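# Lay the towel flat beside the basket

## Task

Get the towel lying flat on the table as a single layer. It must stay at least one finger-width inside the table edge, at least two finger-widths away from the basket's rim, and more than a hand-width away from the column of either arm. The basket must end up upright with all of its base on the table, no more than three finger-widths from its starting spot and turned roughly as it was. Release everything and move the grippers away at the end. Nothing may rely on the robot to stay in place.

## Robot and tools

Robot and frame. There are two arms, left_arm and right_arm. All poses use one scene frame with its origin on the table top midway between the arms. +x points out over the table, +z points up, and left_arm sits on the +y side. The names are labels only and do not match the sides of any image. Base (URDF root) poses: left_arm at (+0.029, +0.268, 0) m with quat_wxyz (+0.998, 0, 0, -0.068); right_arm at (+0.017, -0.350, 0) m with quat_wxyz (+0.999, 0, 0, +0.046). Joint ranges in rad, base to gripper: waist -2.618..3.054, shoulder 0..3.142, elbow 0..3.142, wrist pitch -1.571..1.571, wrist yaw -1.571..1.571, wrist roll -2.094..2.094. An elbow never quite reaches full extension. Each gripper's fingers point along its own +z axis and close along its own y axis. The reported end_effector_position is the spot between the finger pads, roughly 1 cm short of the tips. A wrist camera mount rides on each gripper and can bump into things.

The shared command row. Both motion tools take a row of 14 plain numbers, each between -1 and 1, always covering both arms even if one stays still. The first seven are for left_arm and the next seven for right_arm, each in the order dx, dy, dz, rx, ry, rz, opening. dx..rz are offsets, not poses. They are expressed in that gripper's own axes and scaled so that 1.0 equals 0.6 m of translation or 180 degrees of rotation. rx, ry, rz form a single rotation vector. The opening is absolute, not an offset: +1 is fully open (0.094 m) and -1 is shut.

execute_actions(actions): actions is a list of up to 15 actions. Each action is a table of up to 15 rows, one row per 1/30 s control step, and each action lasts 15 steps (0.5 s). If a table has fewer rows, its last row is held for the remaining steps. Every row is measured from the gripper pose at the start of that action, not from the previous row. The first action in a call starts from the last pose a result reported. At each step the commanded pose is clipped to within 70 mm and 16 degrees of the measured pose, so a large offset may take several actions. After an action an arm continues only as far as its last clipped pose. An empty list just returns the current state and images.

move(target, speed, blocking): target is one 14-number row as above, with offsets measured from the pose in the latest result that shows one. Each gripper travels in a straight line toward its target, and both arms finish together over 0.5 to 10 s. If a move would run longer, it stops at 10 s short of the goal. speed is the top path speed in m/s, from 0.002 to 0.5 (default 0.25), and turning is capped at twice that value in rad/s. Openings are applied when the move begins. Paths do not avoid obstacles or the other arm. Grippers trail the path and may overshoot speed, especially near full reach. Faster moves, or targets set deeper past a contact, strike and press harder. With blocking=false the call returns after 0.5 s while the arm keeps going. Until a result shows the move has ended, use wait or stop, because other motion commands will be refused. The result includes a 'move:' line giving the ending and each gripper's distance from its target. Endings: done, off_target (not near the target), moving, held (a check blocked the final step) or fault. If the ending names only one arm, the other finished normally. limits=paced means a target was clipped. limits=held means some steps were blocked, and the arm may then surge faster than speed.

wait(seconds): 0 to 10. Arms keep their last command, and a running move continues. The wait returns early when the move ends. stop(): brakes a running move. It needs stopping distance, more when the arm is fast, and the fingers keep moving. zoom_image(camera, region): camera is one of cam_high, cam_low, cam_left_wrist, cam_right_wrist. region is [x0, y0, x1, y1] in pixels of that camera's last image, with (0,0) at the top left, at most 504 by 504. Full images are cam_high 504x504, cam_low 504x504, and the wrist cameras 616x616 each. read_manual(section) returns only the licence text ('licences') and does not move anything. finished_scene(scene): pass the current scene number once the goal holds without the robot. This cannot be undone.

Reading results. The state line 'left_arm: … | right_arm: …' gives each gripper's position in metres and its quat_wxyz, both in the scene frame. These readings become less accurate at long reach. 'Hand target' lines show where the controller is currently steering each gripper. A 'pose unreachable' line means a clearance check changed or blocked that arm's command. grip_measured is the measured finger opening on the same scale as the commanded opening. The last value of Joint positions is the opening in metres, and each gripper may read up to about 1 mm off. Joint torques are total drive output and are noisy. They are nonzero even in free air, and friction can make them misleading. MOTOR HOT warns at 75 °C. At 90 °C that arm halts for 10 s. At 100 °C it goes limp and drops until it cools. These stops appear as OVER-TEMPERATURE FAULT lines, and a FAULT line can cut short a move, wait or action.

Practical habits. Arms tend to settle a centimetre or more below the commanded height, and zero offsets let them keep sinking. To hold an arm in place, send the offset back to its intended pose in the first call of a reply and zeros after that, aiming higher if it still droops. The robot holds the last command while you compose your reply. To hold cloth, command an opening about 0.03 below grip_measured; use less for a lighter grip. Pads push about 50-62 N, less on parts under 2 mm thick, with a short spike on first contact. Held parts may be tugged briefly, so grip firmly. Do not let the arms collide or push on each other. Do not knock the towel or basket off the table or tip the basket. Avoid drops, slams and hard presses. Finish with both grippers open and lifted away.

Each tool is called as name(argument=value, ...), one argument or row to a line, values as JSON.

## Session

I'll start by checking the current state of the scene.

execute_actions(
  actions=[],
)

Scene clock: 0.00 s.
left_arm: end_effector_position=(+0.0708, -0.0140, +0.1166) grip_measured=+1.000 end_effector_quat_wxyz=(+0.558, +0.707, +0.432, +0.037) | right_arm: end_effector_position=(+0.5681, -0.4114, +0.2306) grip_measured=+1.000 end_effector_quat_wxyz=(+0.416, -0.452, +0.707, -0.349)
Joint positions: left_arm=[-1.788  0.99   0.275  0.098 -0.869  0.591  0.094] | right_arm=[-0.196  1.797  1.384 -0.009  0.023 -1.257  0.094]
Joint velocities: left_arm=[ 0.017 -0.012  0.017  0.022  0.022 -0.037  0.   ] | right_arm=[ 0.022 -0.012  0.012  0.007  0.051  0.007  0.   ]
Joint torques (N m, as the arm reports them, + toward a larger angle): no reading
Hand target (left_arm): +0.072, -0.013, +0.117; +0.558, +0.706, +0.433, +0.039
Hand target (right_arm): +0.569, -0.411, +0.246; +0.428, -0.446, +0.701, -0.356

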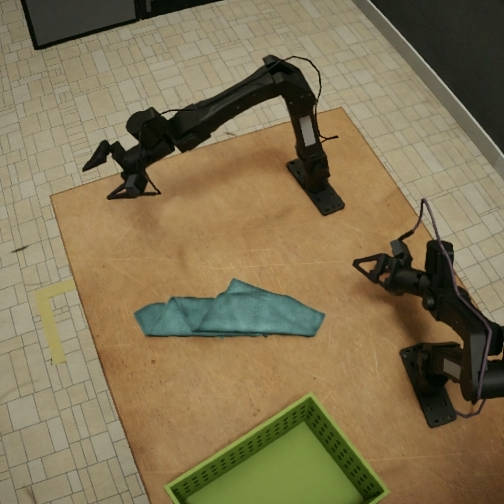

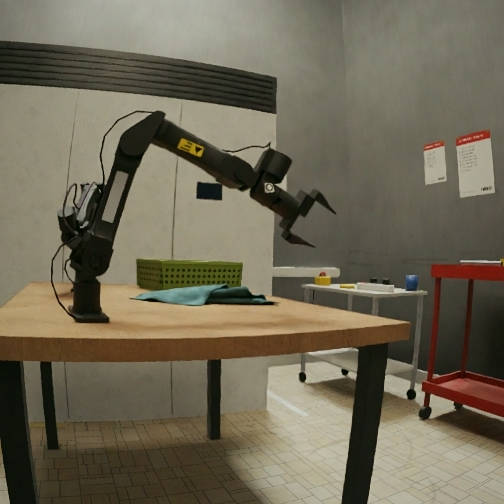

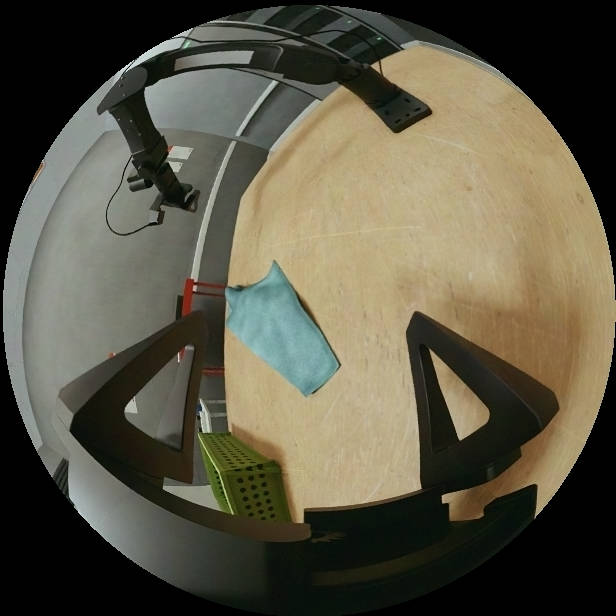

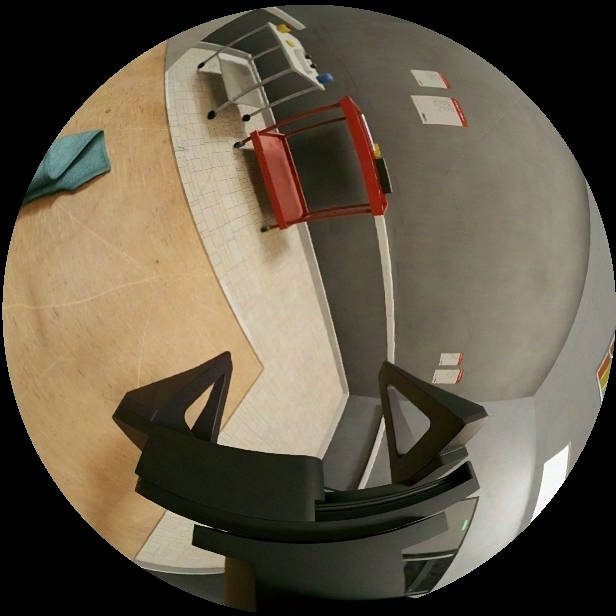

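zoom_image(
  camera="cam_high",
  region=[100, 240, 360, 380],
)

zoom_image(
  camera="cam_low",
  region=[100, 240, 320, 340],
)

Region (100, 240, 360, 380) of cam_high's 504x504 image, scaled by 1.938, with more detail than that image has; it fills the top 271 rows of this view, and the rest is white.

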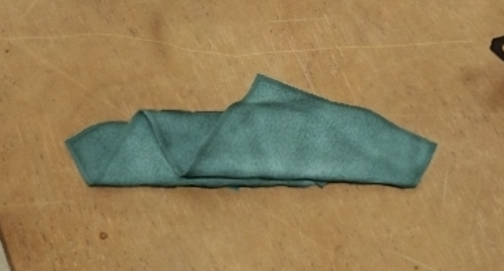

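Region (100, 240, 320, 340) of cam_low's 504x504 image, scaled by 2.291, with more detail than that image has; it fills the top 229 rows of this view, and the rest is white.

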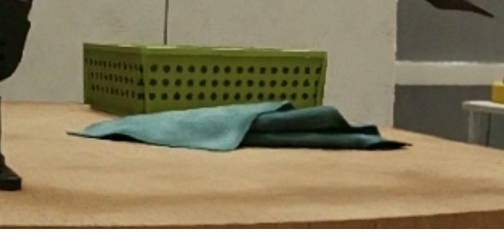

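move(
  target=[-0.020,0.489,0.060,0.287,0.251,-0.1325,1,-0.094,0.120,-0.4725,-0.2465,0.294,0.320,1],
  speed=0.3,
)

Scene clock: 49.70 s.
left_arm: end_effector_position=(+0.2507, -0.0503, +0.3442) grip_measured=+1.000 end_effector_quat_wxyz=(+0.275, +0.684, +0.674, -0.036) | right_arm: end_effector_position=(+0.3088, -0.2997, +0.2974) grip_measured=+1.000 end_effector_quat_wxyz=(+0.193, -0.013, +0.981, +0.023)
Joint positions: left_arm=[-0.844  1.793  2.338 -1.556 -0.03   0.615  0.094] | right_arm=[ 0.088  1.478  1.853 -1.555  0.018  0.149  0.094]
Joint velocities: left_arm=[-0.002 -0.012 -0.002 -0.051 -0.007  0.125  0.   ] | right_arm=[ 0.007  0.002  0.012 -0.007 -0.007 -0.051  0.   ]
Joint torques (N m, as the arm reports them, + toward a larger angle): left_arm=[ 0.91 -7.5   8.37  1.08  0.14  0.08] | right_arm=[-0.8  -6.01  4.67  0.81 -0.06  0.04]
Hand target (left_arm): +0.252, -0.049, +0.346; +0.272, +0.684, +0.675, -0.041
Hand target (right_arm): +0.303, -0.302, +0.300; +0.197, -0.005, +0.980, +0.030
Off the commanded pose (left_arm): 0.005 m, 32 deg; orientation clipped at the last step of the last action.
Off the commanded pose (right_arm): 0.009 m, 22 deg; orientation clipped at the last step of the last action.
joint sent to its limit (left arm) — the command would take joint 4 (wrist pitch) past its lower limit, so that joint was sent only as far as its limit.
joint sent to its limit (right arm) — the command would take joint 4 (wrist pitch) past its lower limit, so that joint was sent only as far as its limit.
move: off_target (left_arm, right_arm); limits=paced

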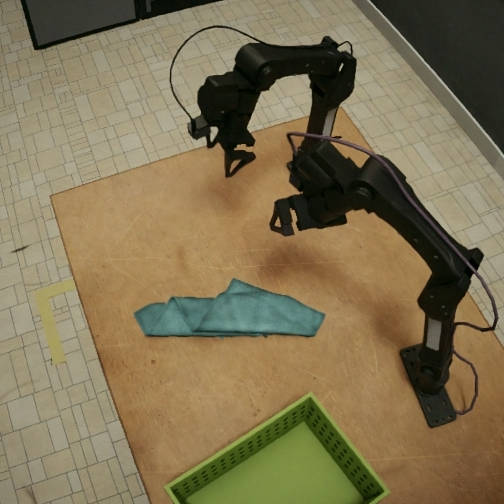

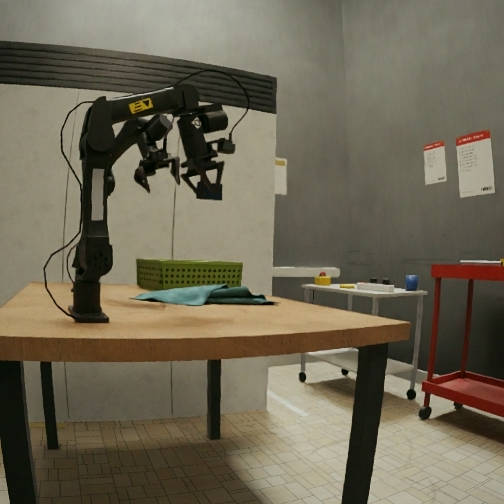

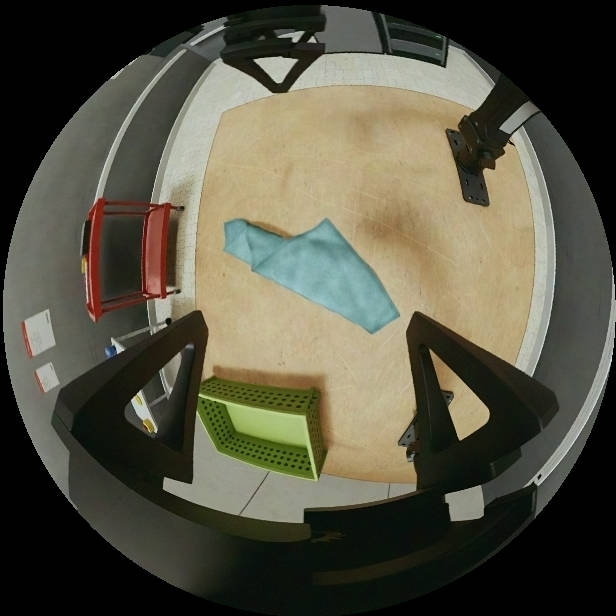

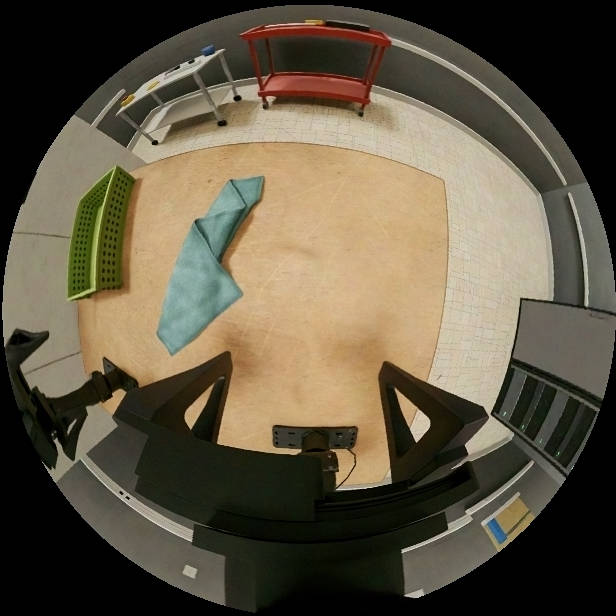

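zoom_image(
  camera="cam_right_wrist",
  region=[120, 150, 340, 370],
)

zoom_image(
  camera="cam_left_wrist",
  region=[200, 180, 420, 360],
)

Region (120, 150, 340, 370) of cam_right_wrist's 616x616 image, scaled by 2.291, with more detail than that image has.

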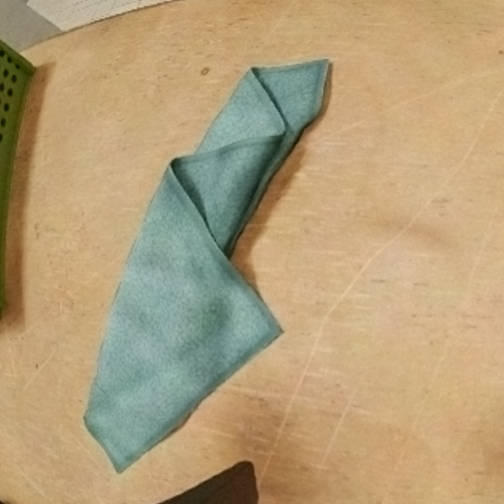

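Region (200, 180, 420, 360) of cam_left_wrist's 616x616 image, scaled by 2.291, with more detail than that image has; it fills the top 412 rows of this view, and the rest is white.

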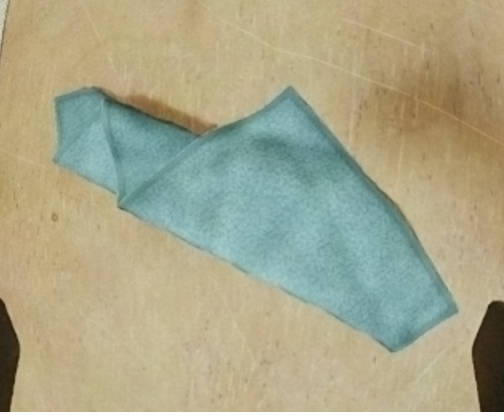

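move(
  target=[0.296,-0.155,0.214,0.187,0.045,0.416,1,0.023,0.185,0.300,-0.075,0.112,-0.436,1],
  speed=0.3,
)

Scene clock: 133.67 s.
left_arm: end_effector_position=(+0.2212, +0.0439, +0.1338) grip_measured=+1.000 end_effector_quat_wxyz=(+0.007, +0.994, +0.111, -0.001) | right_arm: end_effector_position=(+0.3526, -0.1845, +0.1229) grip_measured=+1.000 end_effector_quat_wxyz=(-0.011, -0.644, +0.765, +0.009)
Joint positions: left_arm=[-0.724  1.652  1.413 -1.323  0.01   2.06   0.094] | right_arm=[ 0.36   1.996  1.804 -1.404 -0.011 -0.949  0.094]
Joint velocities: left_arm=[ 0.002  0.007  0.032  0.022 -0.081  0.037  0.   ] | right_arm=[ 0.017  0.007 -0.007 -0.022  0.022 -0.081  0.   ]
Joint torques (N m, as the arm reports them, + toward a larger angle): left_arm=[-0.39 -8.89  4.96  0.32 -0.07  0.13] | right_arm=[ 0.65 -8.49  8.94  0.19 -0.02 -0.05]
Hand target (left_arm): +0.218, +0.048, +0.130; +0.000, +0.995, +0.102, -0.001
Hand target (right_arm): +0.358, -0.180, +0.130; +0.002, -0.651, +0.759, +0.003
Off the commanded pose (left_arm): 0.007 m, 1 deg.
Off the commanded pose (right_arm): 0.012 m, 2 deg.
move: off_target (right_arm)

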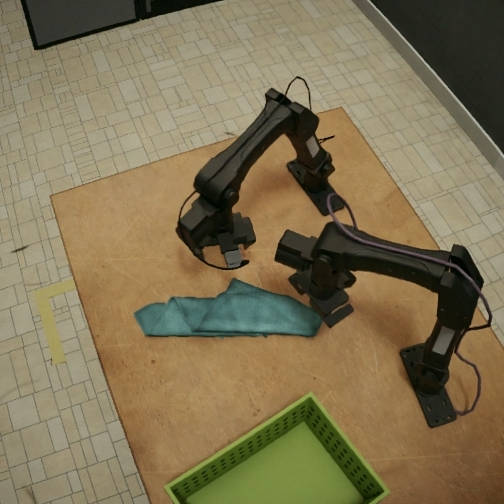

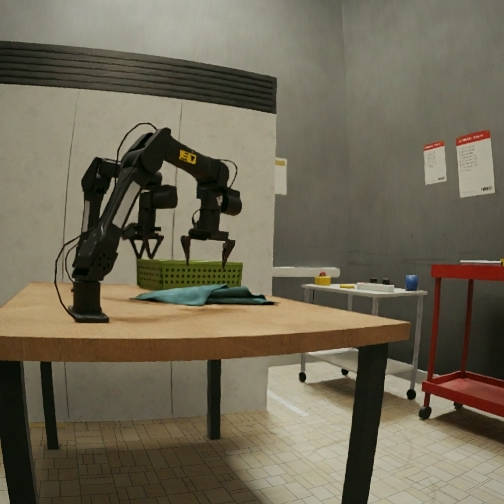

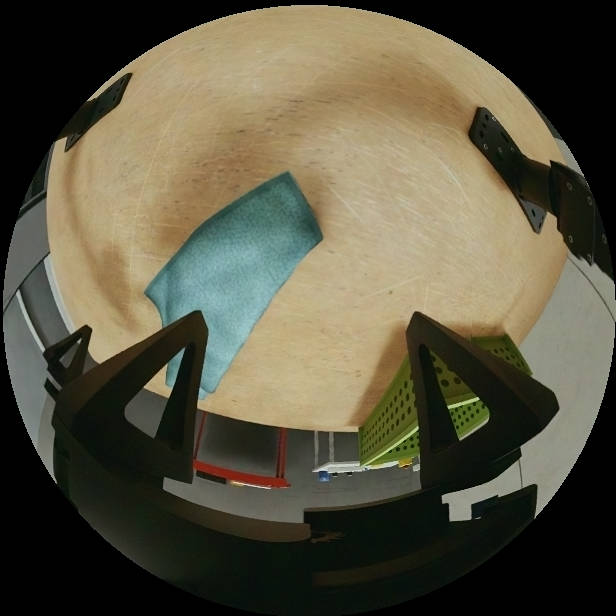

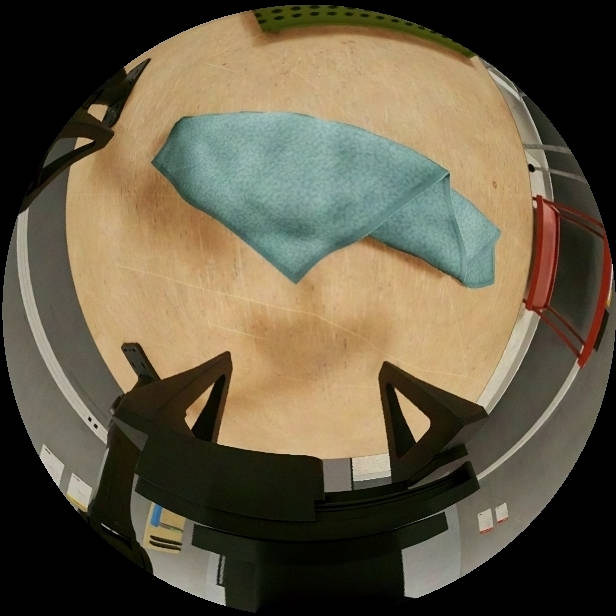

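move(
  target=[-0.04,0.035,0.133,0,0,0,0.3,-0.05,0.018,0.117,0,0,0,0.3],
  speed=0.15,
)

Scene clock: 153.10 s.
left_arm: end_effector_position=(+0.2068, +0.0122, +0.0613) grip_measured=+0.302 end_effector_quat_wxyz=(+0.017, +0.994, +0.108, +0.003) | right_arm: end_effector_position=(+0.3443, -0.1574, +0.0530) grip_measured=+0.302 end_effector_quat_wxyz=(-0.016, -0.644, +0.765, +0.008)
Joint positions: left_arm=[-0.826  1.73   1.21  -1.018  0.01   1.963  0.061] | right_arm=[ 0.434  2.05   1.604 -1.159 -0.011 -0.874  0.061]
Joint velocities: left_arm=[-0.002  0.007  0.002 -0.007 -0.022 -0.051 -0.001] | right_arm=[ 0.017  0.012  0.007 -0.022 -0.022  0.037 -0.001]
Joint torques (N m, as the arm reports them, + toward a larger angle): left_arm=[-0.52 -8.45  4.85  0.33 -0.03 -0.08] | right_arm=[ 0.52 -9.01  5.9   0.23 -0.05  0.08]
Hand target (left_arm): +0.202, +0.016, +0.055; +0.007, +0.994, +0.111, -0.001
Hand target (right_arm): +0.344, -0.153, +0.053; -0.011, -0.644, +0.765, +0.009
Off the commanded pose (left_arm): 0.009 m, 1 deg.
Off the commanded pose (right_arm): 0.004 m, 1 deg.
move: done

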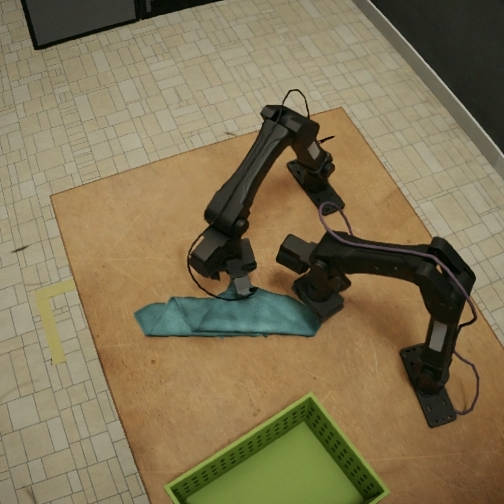

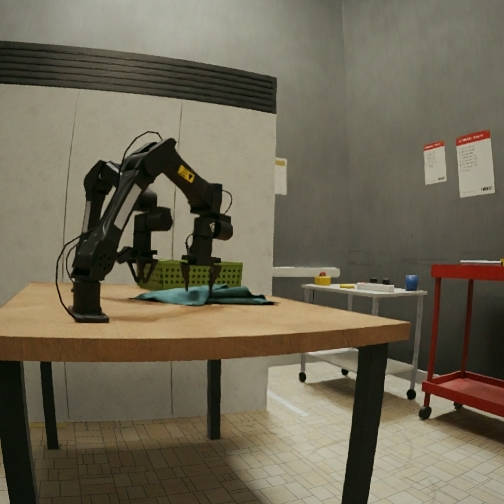

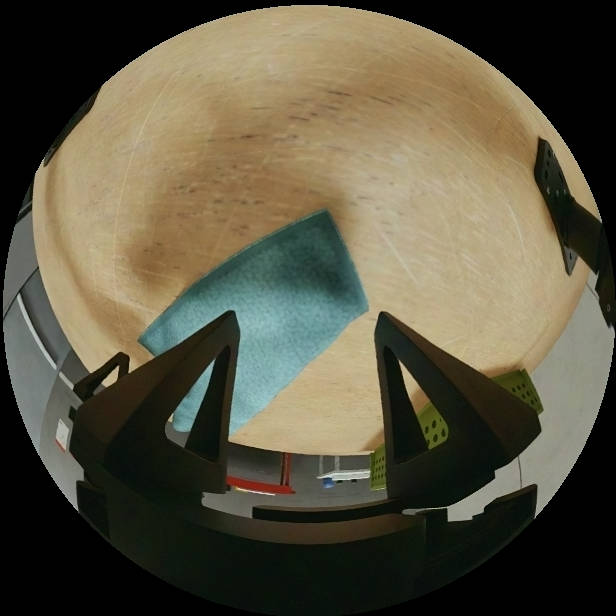

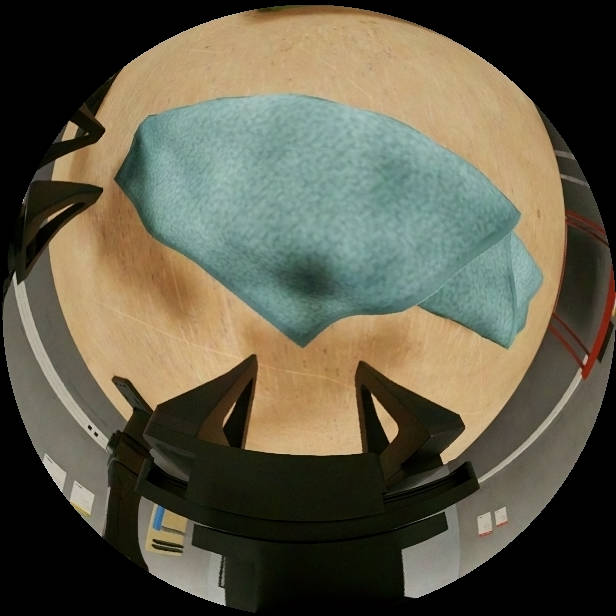

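move(
  target=[-0.003,-0.010,0.078,0,0,0,0.3,-0.008,0,0.064,0,0,0,0.3],
  speed=0.06,
)

Scene clock: 159.23 s.
left_arm: end_effector_position=(+0.2087, +0.0095, +0.0227) grip_measured=+0.302 end_effector_quat_wxyz=(+0.029, +0.994, +0.109, +0.010) | right_arm: end_effector_position=(+0.3448, -0.1571, +0.0184) grip_measured=+0.302 end_effector_quat_wxyz=(-0.017, -0.642, +0.766, +0.008)
Joint positions: left_arm=[-0.826  1.769  1.092 -0.833  0.01   1.962  0.061] | right_arm=[ 0.434  2.089  1.521 -1.039 -0.011 -0.869  0.061]
Joint velocities: left_arm=[-0.007  0.002  0.002  0.081  0.066 -0.037 -0.001] | right_arm=[ 0.007  0.022  0.017  0.007  0.051  0.007 -0.001]
Joint torques (N m, as the arm reports them, + toward a larger angle): left_arm=[-0.07 -8.1   4.6   0.4   0.02  0.01] | right_arm=[ 0.75 -8.52  5.33  0.18 -0.02  0.04]
Hand target (left_arm): +0.204, +0.016, +0.014; +0.016, +0.994, +0.109, +0.003
Hand target (right_arm): +0.343, -0.153, +0.015; -0.016, -0.644, +0.765, +0.008
Off the commanded pose (left_arm): 0.012 m, 2 deg.
Off the commanded pose (right_arm): 0.006 m, 0 deg.
move: off_target (left_arm)

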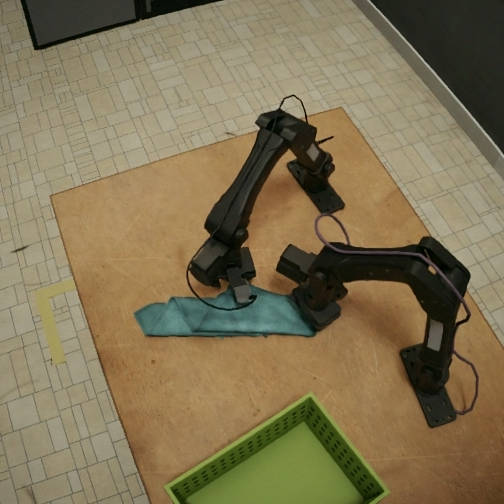

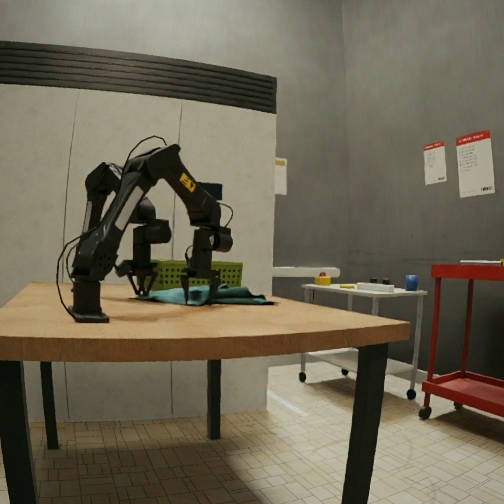

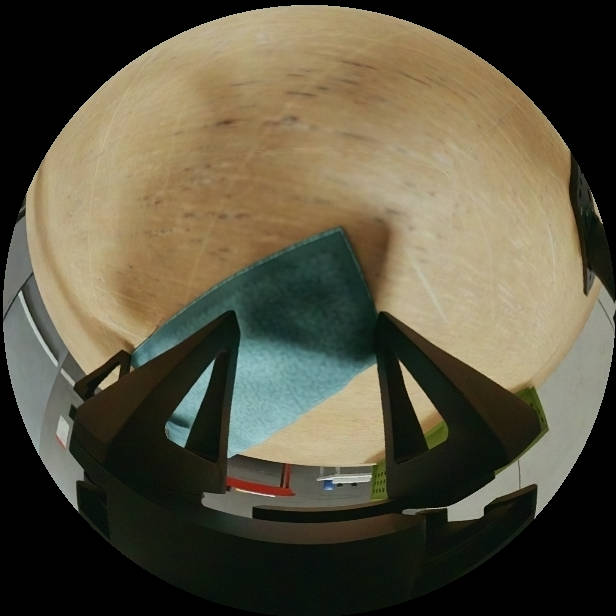

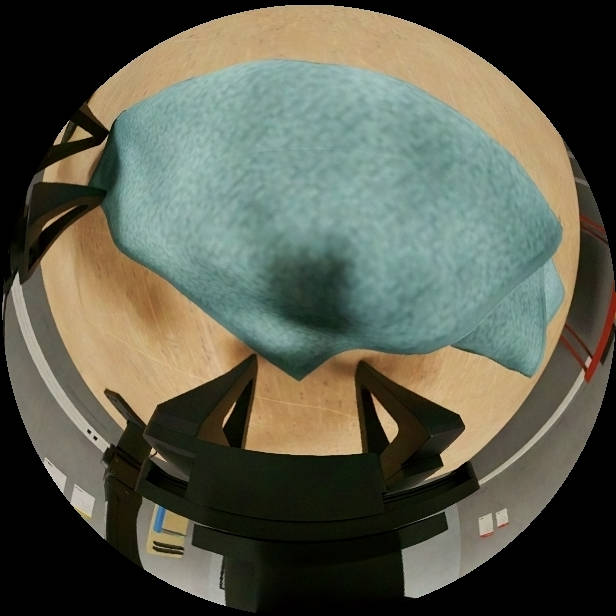

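move(
  target=[-0.023,-0.014,0,0,0,0,0.3,-0.017,0,0,0,0,0,0.3],
  speed=0.05,
)

move(
  target=[0,0,0.018,0,0,0,0.3,0,0,0.014,0,0,0,0.3],
  speed=0.03,
)

Scene clock: 166.40 s.
left_arm: end_effector_position=(+0.1987, +0.0101, +0.0235) grip_measured=+0.302 end_effector_quat_wxyz=(+0.032, +0.994, +0.106, +0.011) | right_arm: end_effector_position=(+0.3456, -0.1551, +0.0180) grip_measured=+0.302 end_effector_quat_wxyz=(-0.019, -0.639, +0.769, +0.006)
Joint positions: left_arm=[-0.851  1.741  1.061 -0.824  0.01   1.942  0.061] | right_arm=[ 0.44   2.098  1.533 -1.045 -0.005 -0.855  0.061]
Joint velocities: left_arm=[-0.022 -0.022 -0.012  0.022 -0.051 -0.022 -0.   ] | right_arm=[-0.002  0.002  0.012 -0.007 -0.007  0.007 -0.   ]
Joint torques (N m, as the arm reports them, + toward a larger angle): left_arm=[ -0.69 -10.01   4.23   0.43  -0.01  -0.06] | right_arm=[ 1.02 -7.9   8.32  0.1  -0.05  0.  ]
Hand target (left_arm): +0.194, +0.014, +0.022; +0.029, +0.994, +0.109, +0.010
Hand target (right_arm): +0.346, -0.147, +0.018; -0.017, -0.642, +0.766, +0.009
Off the commanded pose (left_arm): 0.007 m, 0 deg.
Off the commanded pose (right_arm): 0.008 m, 1 deg.
move: done

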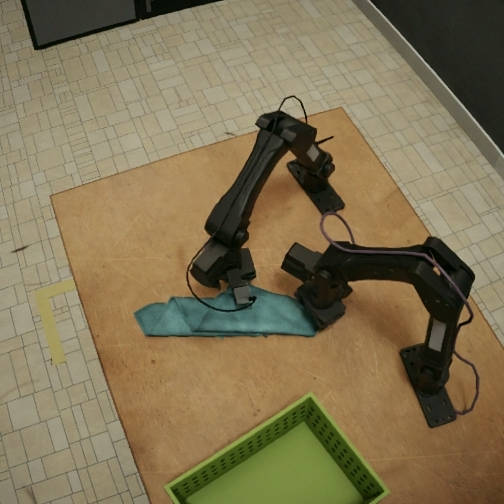

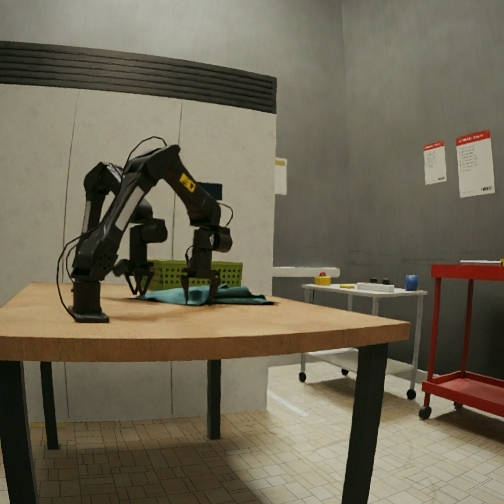

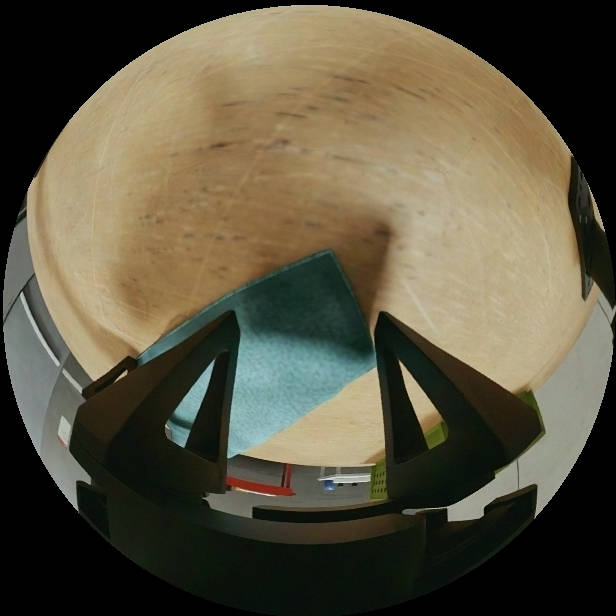

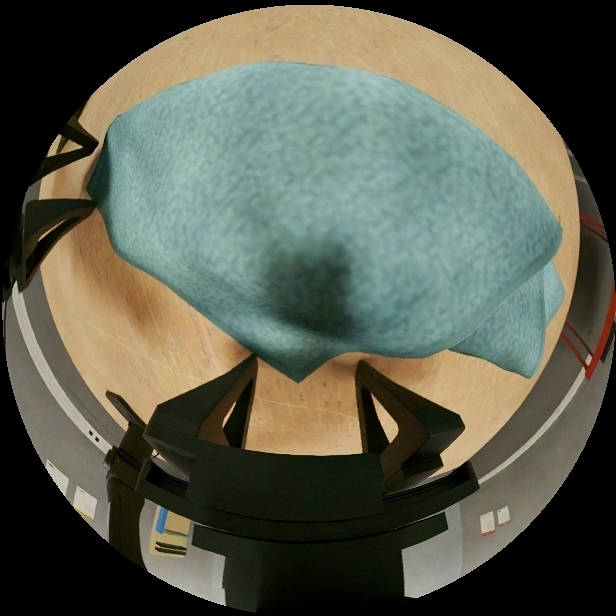

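Scene clock: 167.17 s.
left_arm: end_effector_position=(+0.2039, +0.0023, +0.0243) grip_measured=+0.302 end_effector_quat_wxyz=(+0.049, +0.993, +0.106, +0.020) | right_arm: end_effector_position=(+0.3454, -0.1553, +0.0175) grip_measured=+0.302 end_effector_quat_wxyz=(-0.019, -0.639, +0.769, +0.005)
Joint positions: left_arm=[-0.851  1.741  1.061 -0.786  0.01   1.942  0.061] | right_arm=[ 0.44   2.098  1.531 -1.043 -0.005 -0.855  0.061]
Joint velocities: left_arm=[ 0.002 -0.022  0.027 -0.051  0.007 -0.081  0.   ] | right_arm=[ 0.002 -0.012  0.002 -0.022 -0.022 -0.007 -0.001]
Joint torques (N m, as the arm reports them, + toward a larger angle): left_arm=[ 0.03 -6.98  4.66  0.49  0.02  0.05] | right_arm=[ 0.01 -8.37  4.18  0.38  0.    0.  ]
Hand target (left_arm): +0.199, +0.010, +0.013; +0.032, +0.994, +0.106, +0.011
Hand target (right_arm): +0.345, -0.155, +0.010; -0.019, -0.639, +0.769, +0.006
Off the commanded pose (left_arm): 0.014 m, 2 deg.
Off the commanded pose (right_arm): 0.008 m, 0 deg.
move: off_target (left_arm)

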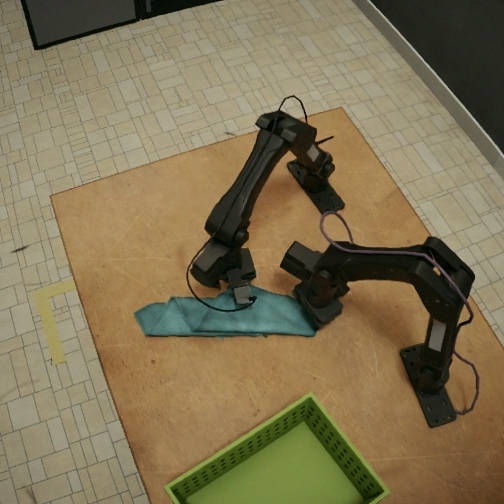

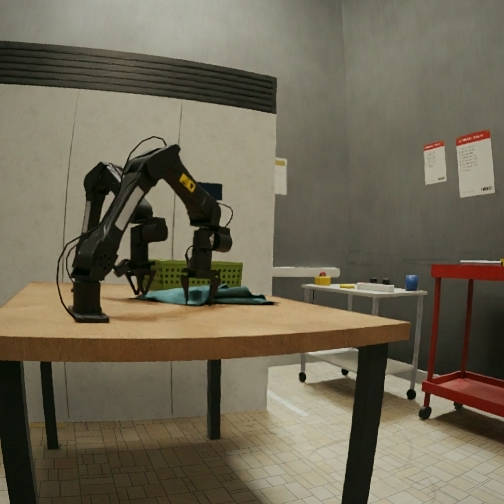

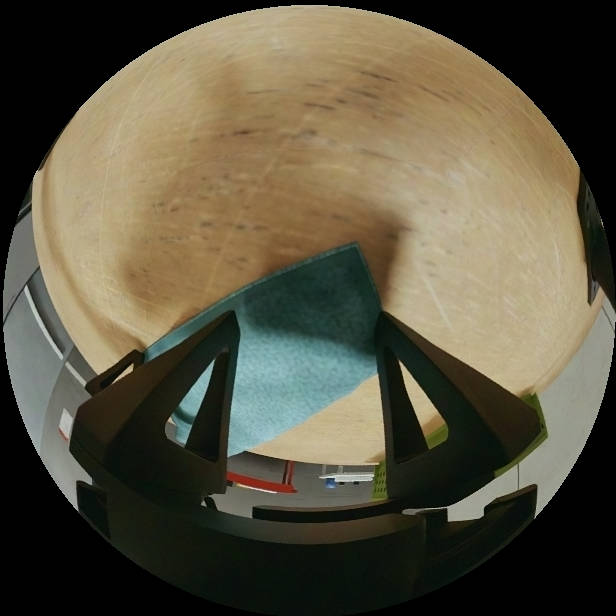

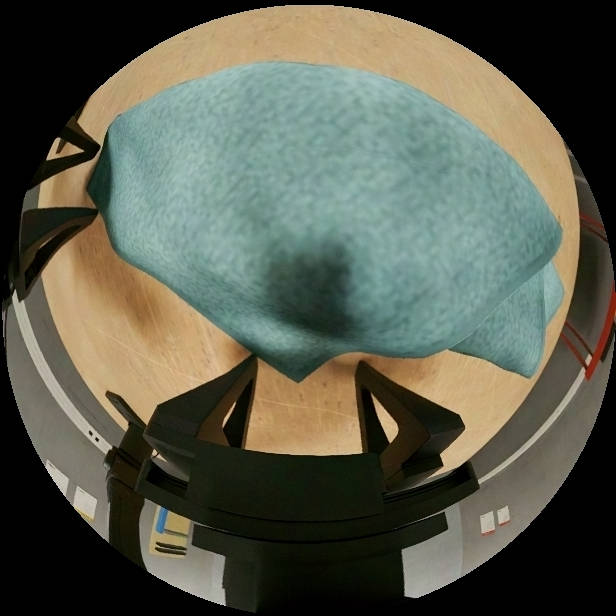

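zoom_image(
  camera="cam_low",
  region=[100, 240, 260, 320],
)

Region (100, 240, 260, 320) of cam_low's 504x504 image, scaled by 3.150, with more detail than that image has.

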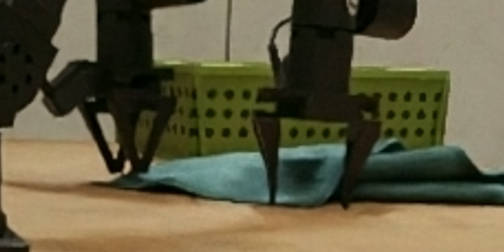

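move(
  target=[-0.019,-0.030,-0.037,0.032,-0.009,0,0.3,-0.027,0,-0.033,0,0,0,0.3],
  speed=0.06,
)

Scene clock: 182.30 s.
left_arm: end_effector_position=(+0.1856, +0.0250, +0.0338) grip_measured=+0.302 end_effector_quat_wxyz=(-0.007, +0.994, +0.105, -0.009) | right_arm: end_effector_position=(+0.3471, -0.1457, +0.0324) grip_measured=+0.302 end_effector_quat_wxyz=(-0.024, -0.637, +0.771, +0.006)
Joint positions: left_arm=[-0.861  1.731  1.096 -0.957  0.009  1.936  0.061] | right_arm=[ 0.459  2.114  1.617 -1.122 -0.005 -0.831  0.061]
Joint velocities: left_arm=[-0.027 -0.002  0.002  0.037  0.007 -0.051 -0.   ] | right_arm=[-0.017 -0.007  0.007  0.022  0.007 -0.022 -0.   ]
Joint torques (N m, as the arm reports them, + toward a larger angle): left_arm=[-0.65 -9.92  9.05  0.06 -0.08 -0.1 ] | right_arm=[ 0.84 -8.87  8.8   0.01 -0.01  0.02]
Hand target (left_arm): +0.188, +0.020, +0.044; +0.001, +0.994, +0.106, +0.000
Hand target (right_arm): +0.349, -0.139, +0.037; -0.018, -0.639, +0.769, +0.006
Off the commanded pose (left_arm): 0.012 m, 1 deg.
Off the commanded pose (right_arm): 0.008 m, 1 deg.
move: off_target (left_arm)

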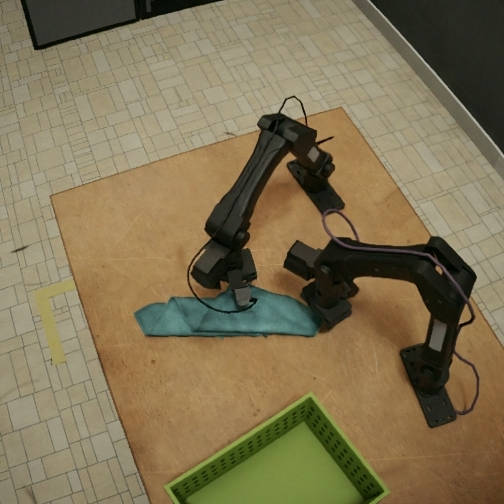

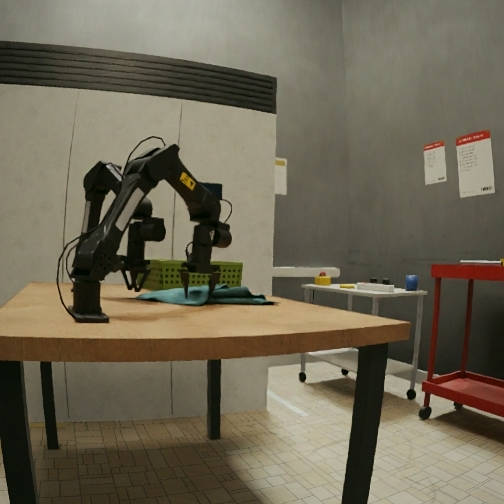

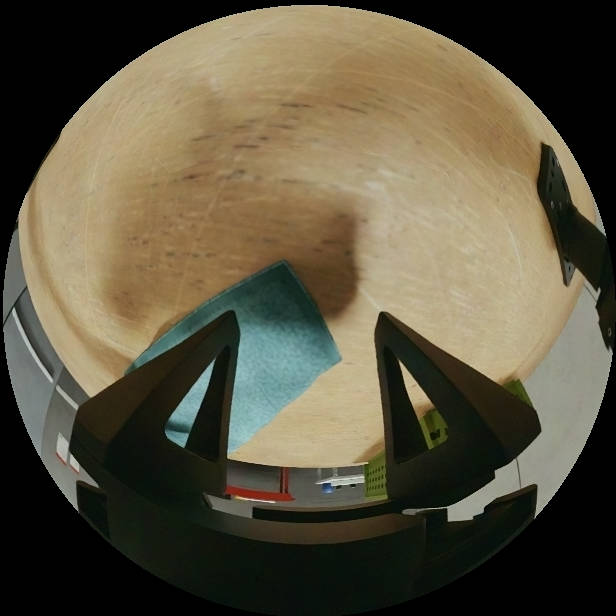

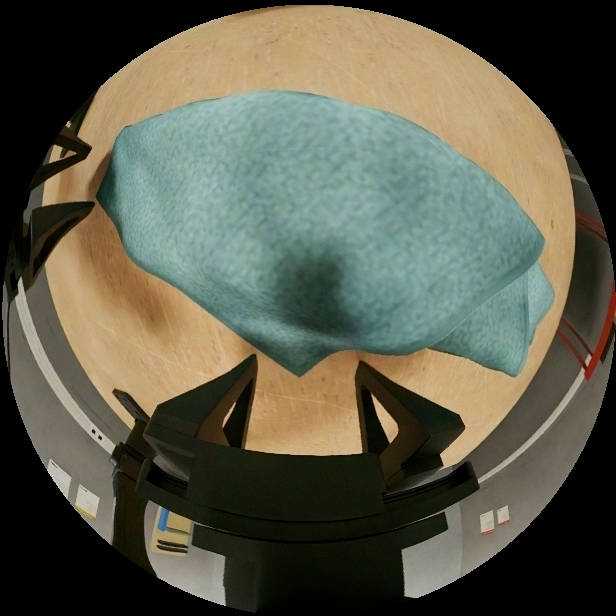

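move(
  target=[0.005,0.022,0.032,0,0,0,0.3,0,0,0.035,0,0,0,0.3],
  speed=0.04,
)

Scene clock: 188.43 s.
left_arm: end_effector_position=(+0.1905, +0.0174, +0.0153) grip_measured=+0.302 end_effector_quat_wxyz=(-0.009, +0.994, +0.105, -0.010) | right_arm: end_effector_position=(+0.3457, -0.1467, +0.0182) grip_measured=+0.302 end_effector_quat_wxyz=(-0.022, -0.637, +0.771, +0.005)
Joint positions: left_arm=[-0.861  1.798  1.096 -0.895  0.009  1.936  0.061] | right_arm=[ 0.459  2.121  1.57  -1.065 -0.004 -0.831  0.061]
Joint velocities: left_arm=[-0.007 -0.012  0.002 -0.007 -0.037 -0.022 -0.   ] | right_arm=[ 0.012 -0.022 -0.007 -0.037 -0.022 -0.095  0.   ]
Joint torques (N m, as the arm reports them, + toward a larger angle): left_arm=[-0.38 -8.04  7.23  0.26  0.02 -0.05] | right_arm=[-0.02 -8.31  5.16  0.28  0.   -0.03]
Hand target (left_arm): +0.191, +0.013, +0.014; -0.007, +0.994, +0.105, -0.009
Hand target (right_arm): +0.346, -0.146, +0.012; -0.024, -0.637, +0.771, +0.006
Off the commanded pose (left_arm): 0.004 m, 0 deg.
Off the commanded pose (right_arm): 0.007 m, 0 deg.
move: done

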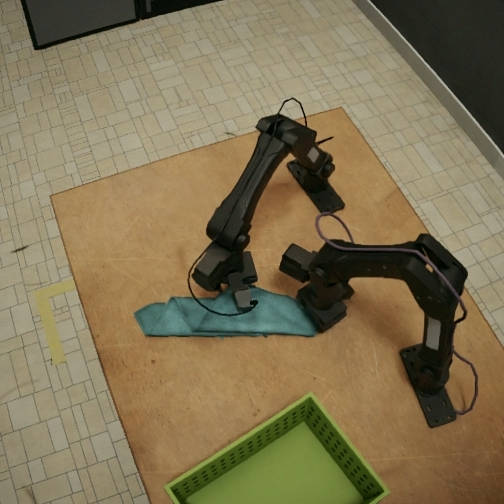

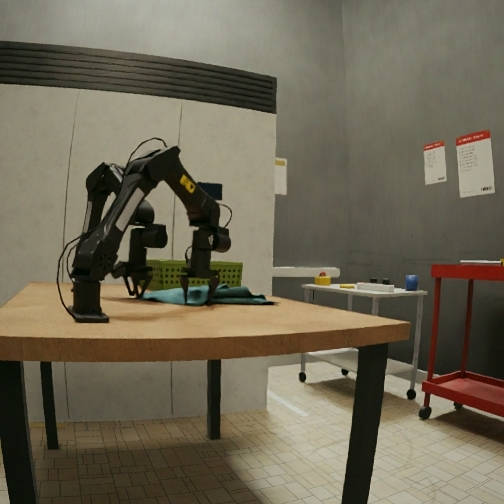

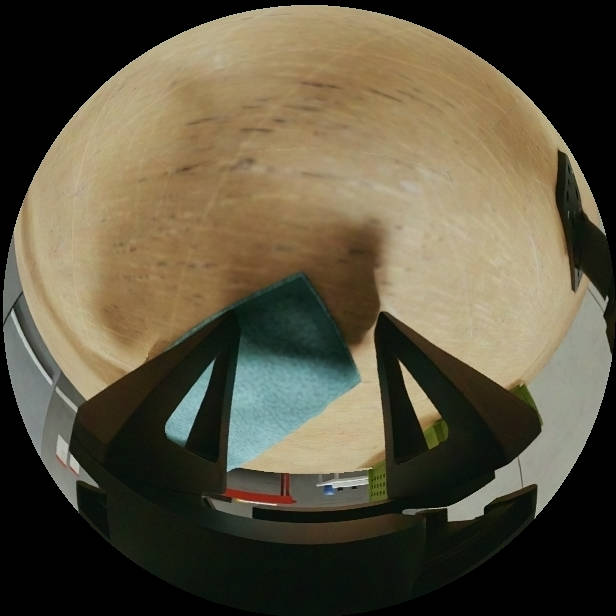

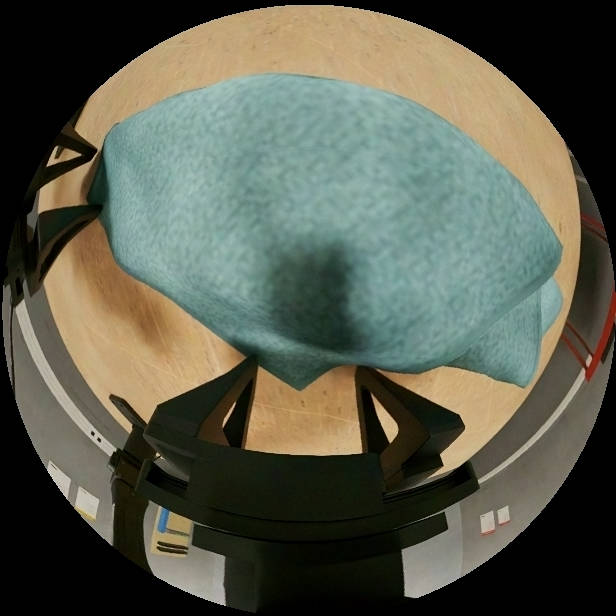

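execute_actions(
  actions=[
    [[0,0,0.012,0,0,0,0.3,0,0,0.016,0,0,0,0.3]],
    [[0,0,0.008,0,0,0,-0.2,0,0,0.010,0,0,0,-0.2]],
    [[0,0,0.008,0,0,0,-0.7,0,0,0.010,0,0,0,-0.7]],
    [[0,0,0.008,0,0,0,-1,0,0,0.010,0,0,0,-1]],
  ],
)

Scene clock: 193.70 s.
left_arm: end_effector_position=(+0.1999, +0.0030, +0.0154) grip_measured=-0.985 end_effector_quat_wxyz=(+0.021, +0.994, +0.104, +0.006) | right_arm: end_effector_position=(+0.3481, -0.1456, +0.0176) grip_measured=-0.974 end_effector_quat_wxyz=(-0.017, -0.637, +0.771, +0.004)
Joint positions: left_arm=[-0.861  1.798  1.096 -0.826  0.009  1.936  0.001] | right_arm=[ 0.459  2.121  1.568 -1.052 -0.002 -0.831  0.001]
Joint velocities: left_arm=[ 0.002 -0.012  0.002  0.051 -0.11   0.051  0.   ] | right_arm=[-0.007 -0.002  0.002  0.037  0.051 -0.022 -0.001]
Joint torques (N m, as the arm reports them, + toward a larger angle): left_arm=[ 0.   -8.26  5.53  0.39  0.02  0.01] | right_arm=[ 0.16 -8.85  4.6   0.34  0.    0.  ]
Hand target (left_arm): +0.198, +0.006, +0.011; +0.015, +0.994, +0.105, +0.002
Hand target (right_arm): +0.348, -0.146, +0.012; -0.016, -0.637, +0.771, +0.003
Off the commanded pose (left_arm): 0.006 m, 1 deg.
Off the commanded pose (right_arm): 0.006 m, 0 deg.

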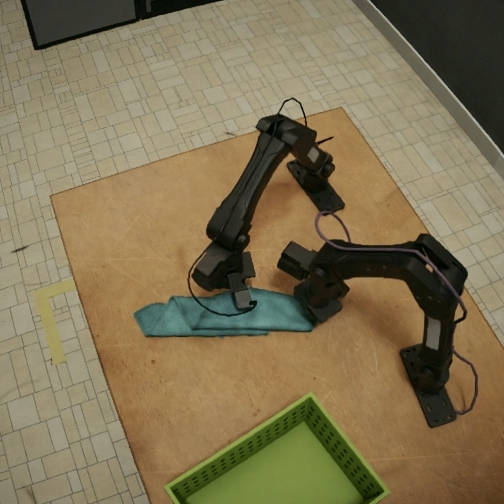

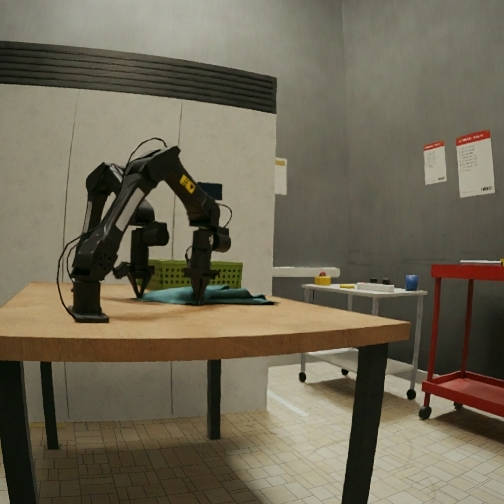

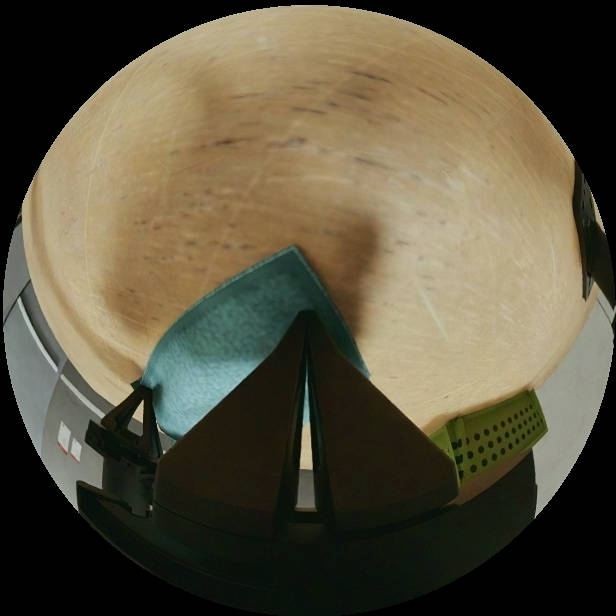

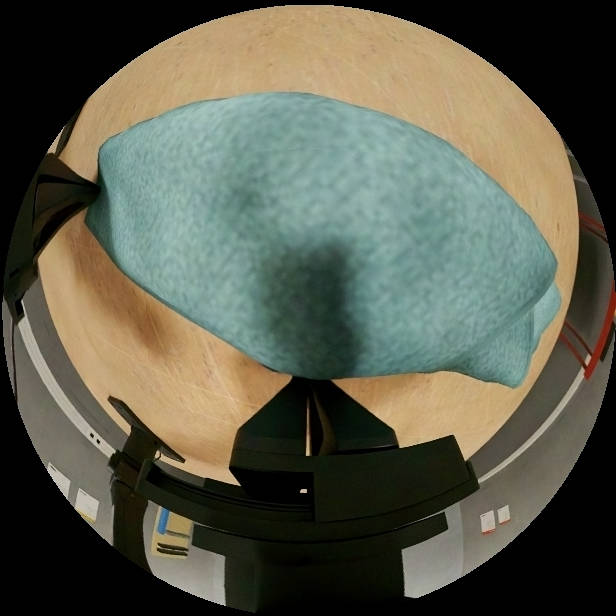

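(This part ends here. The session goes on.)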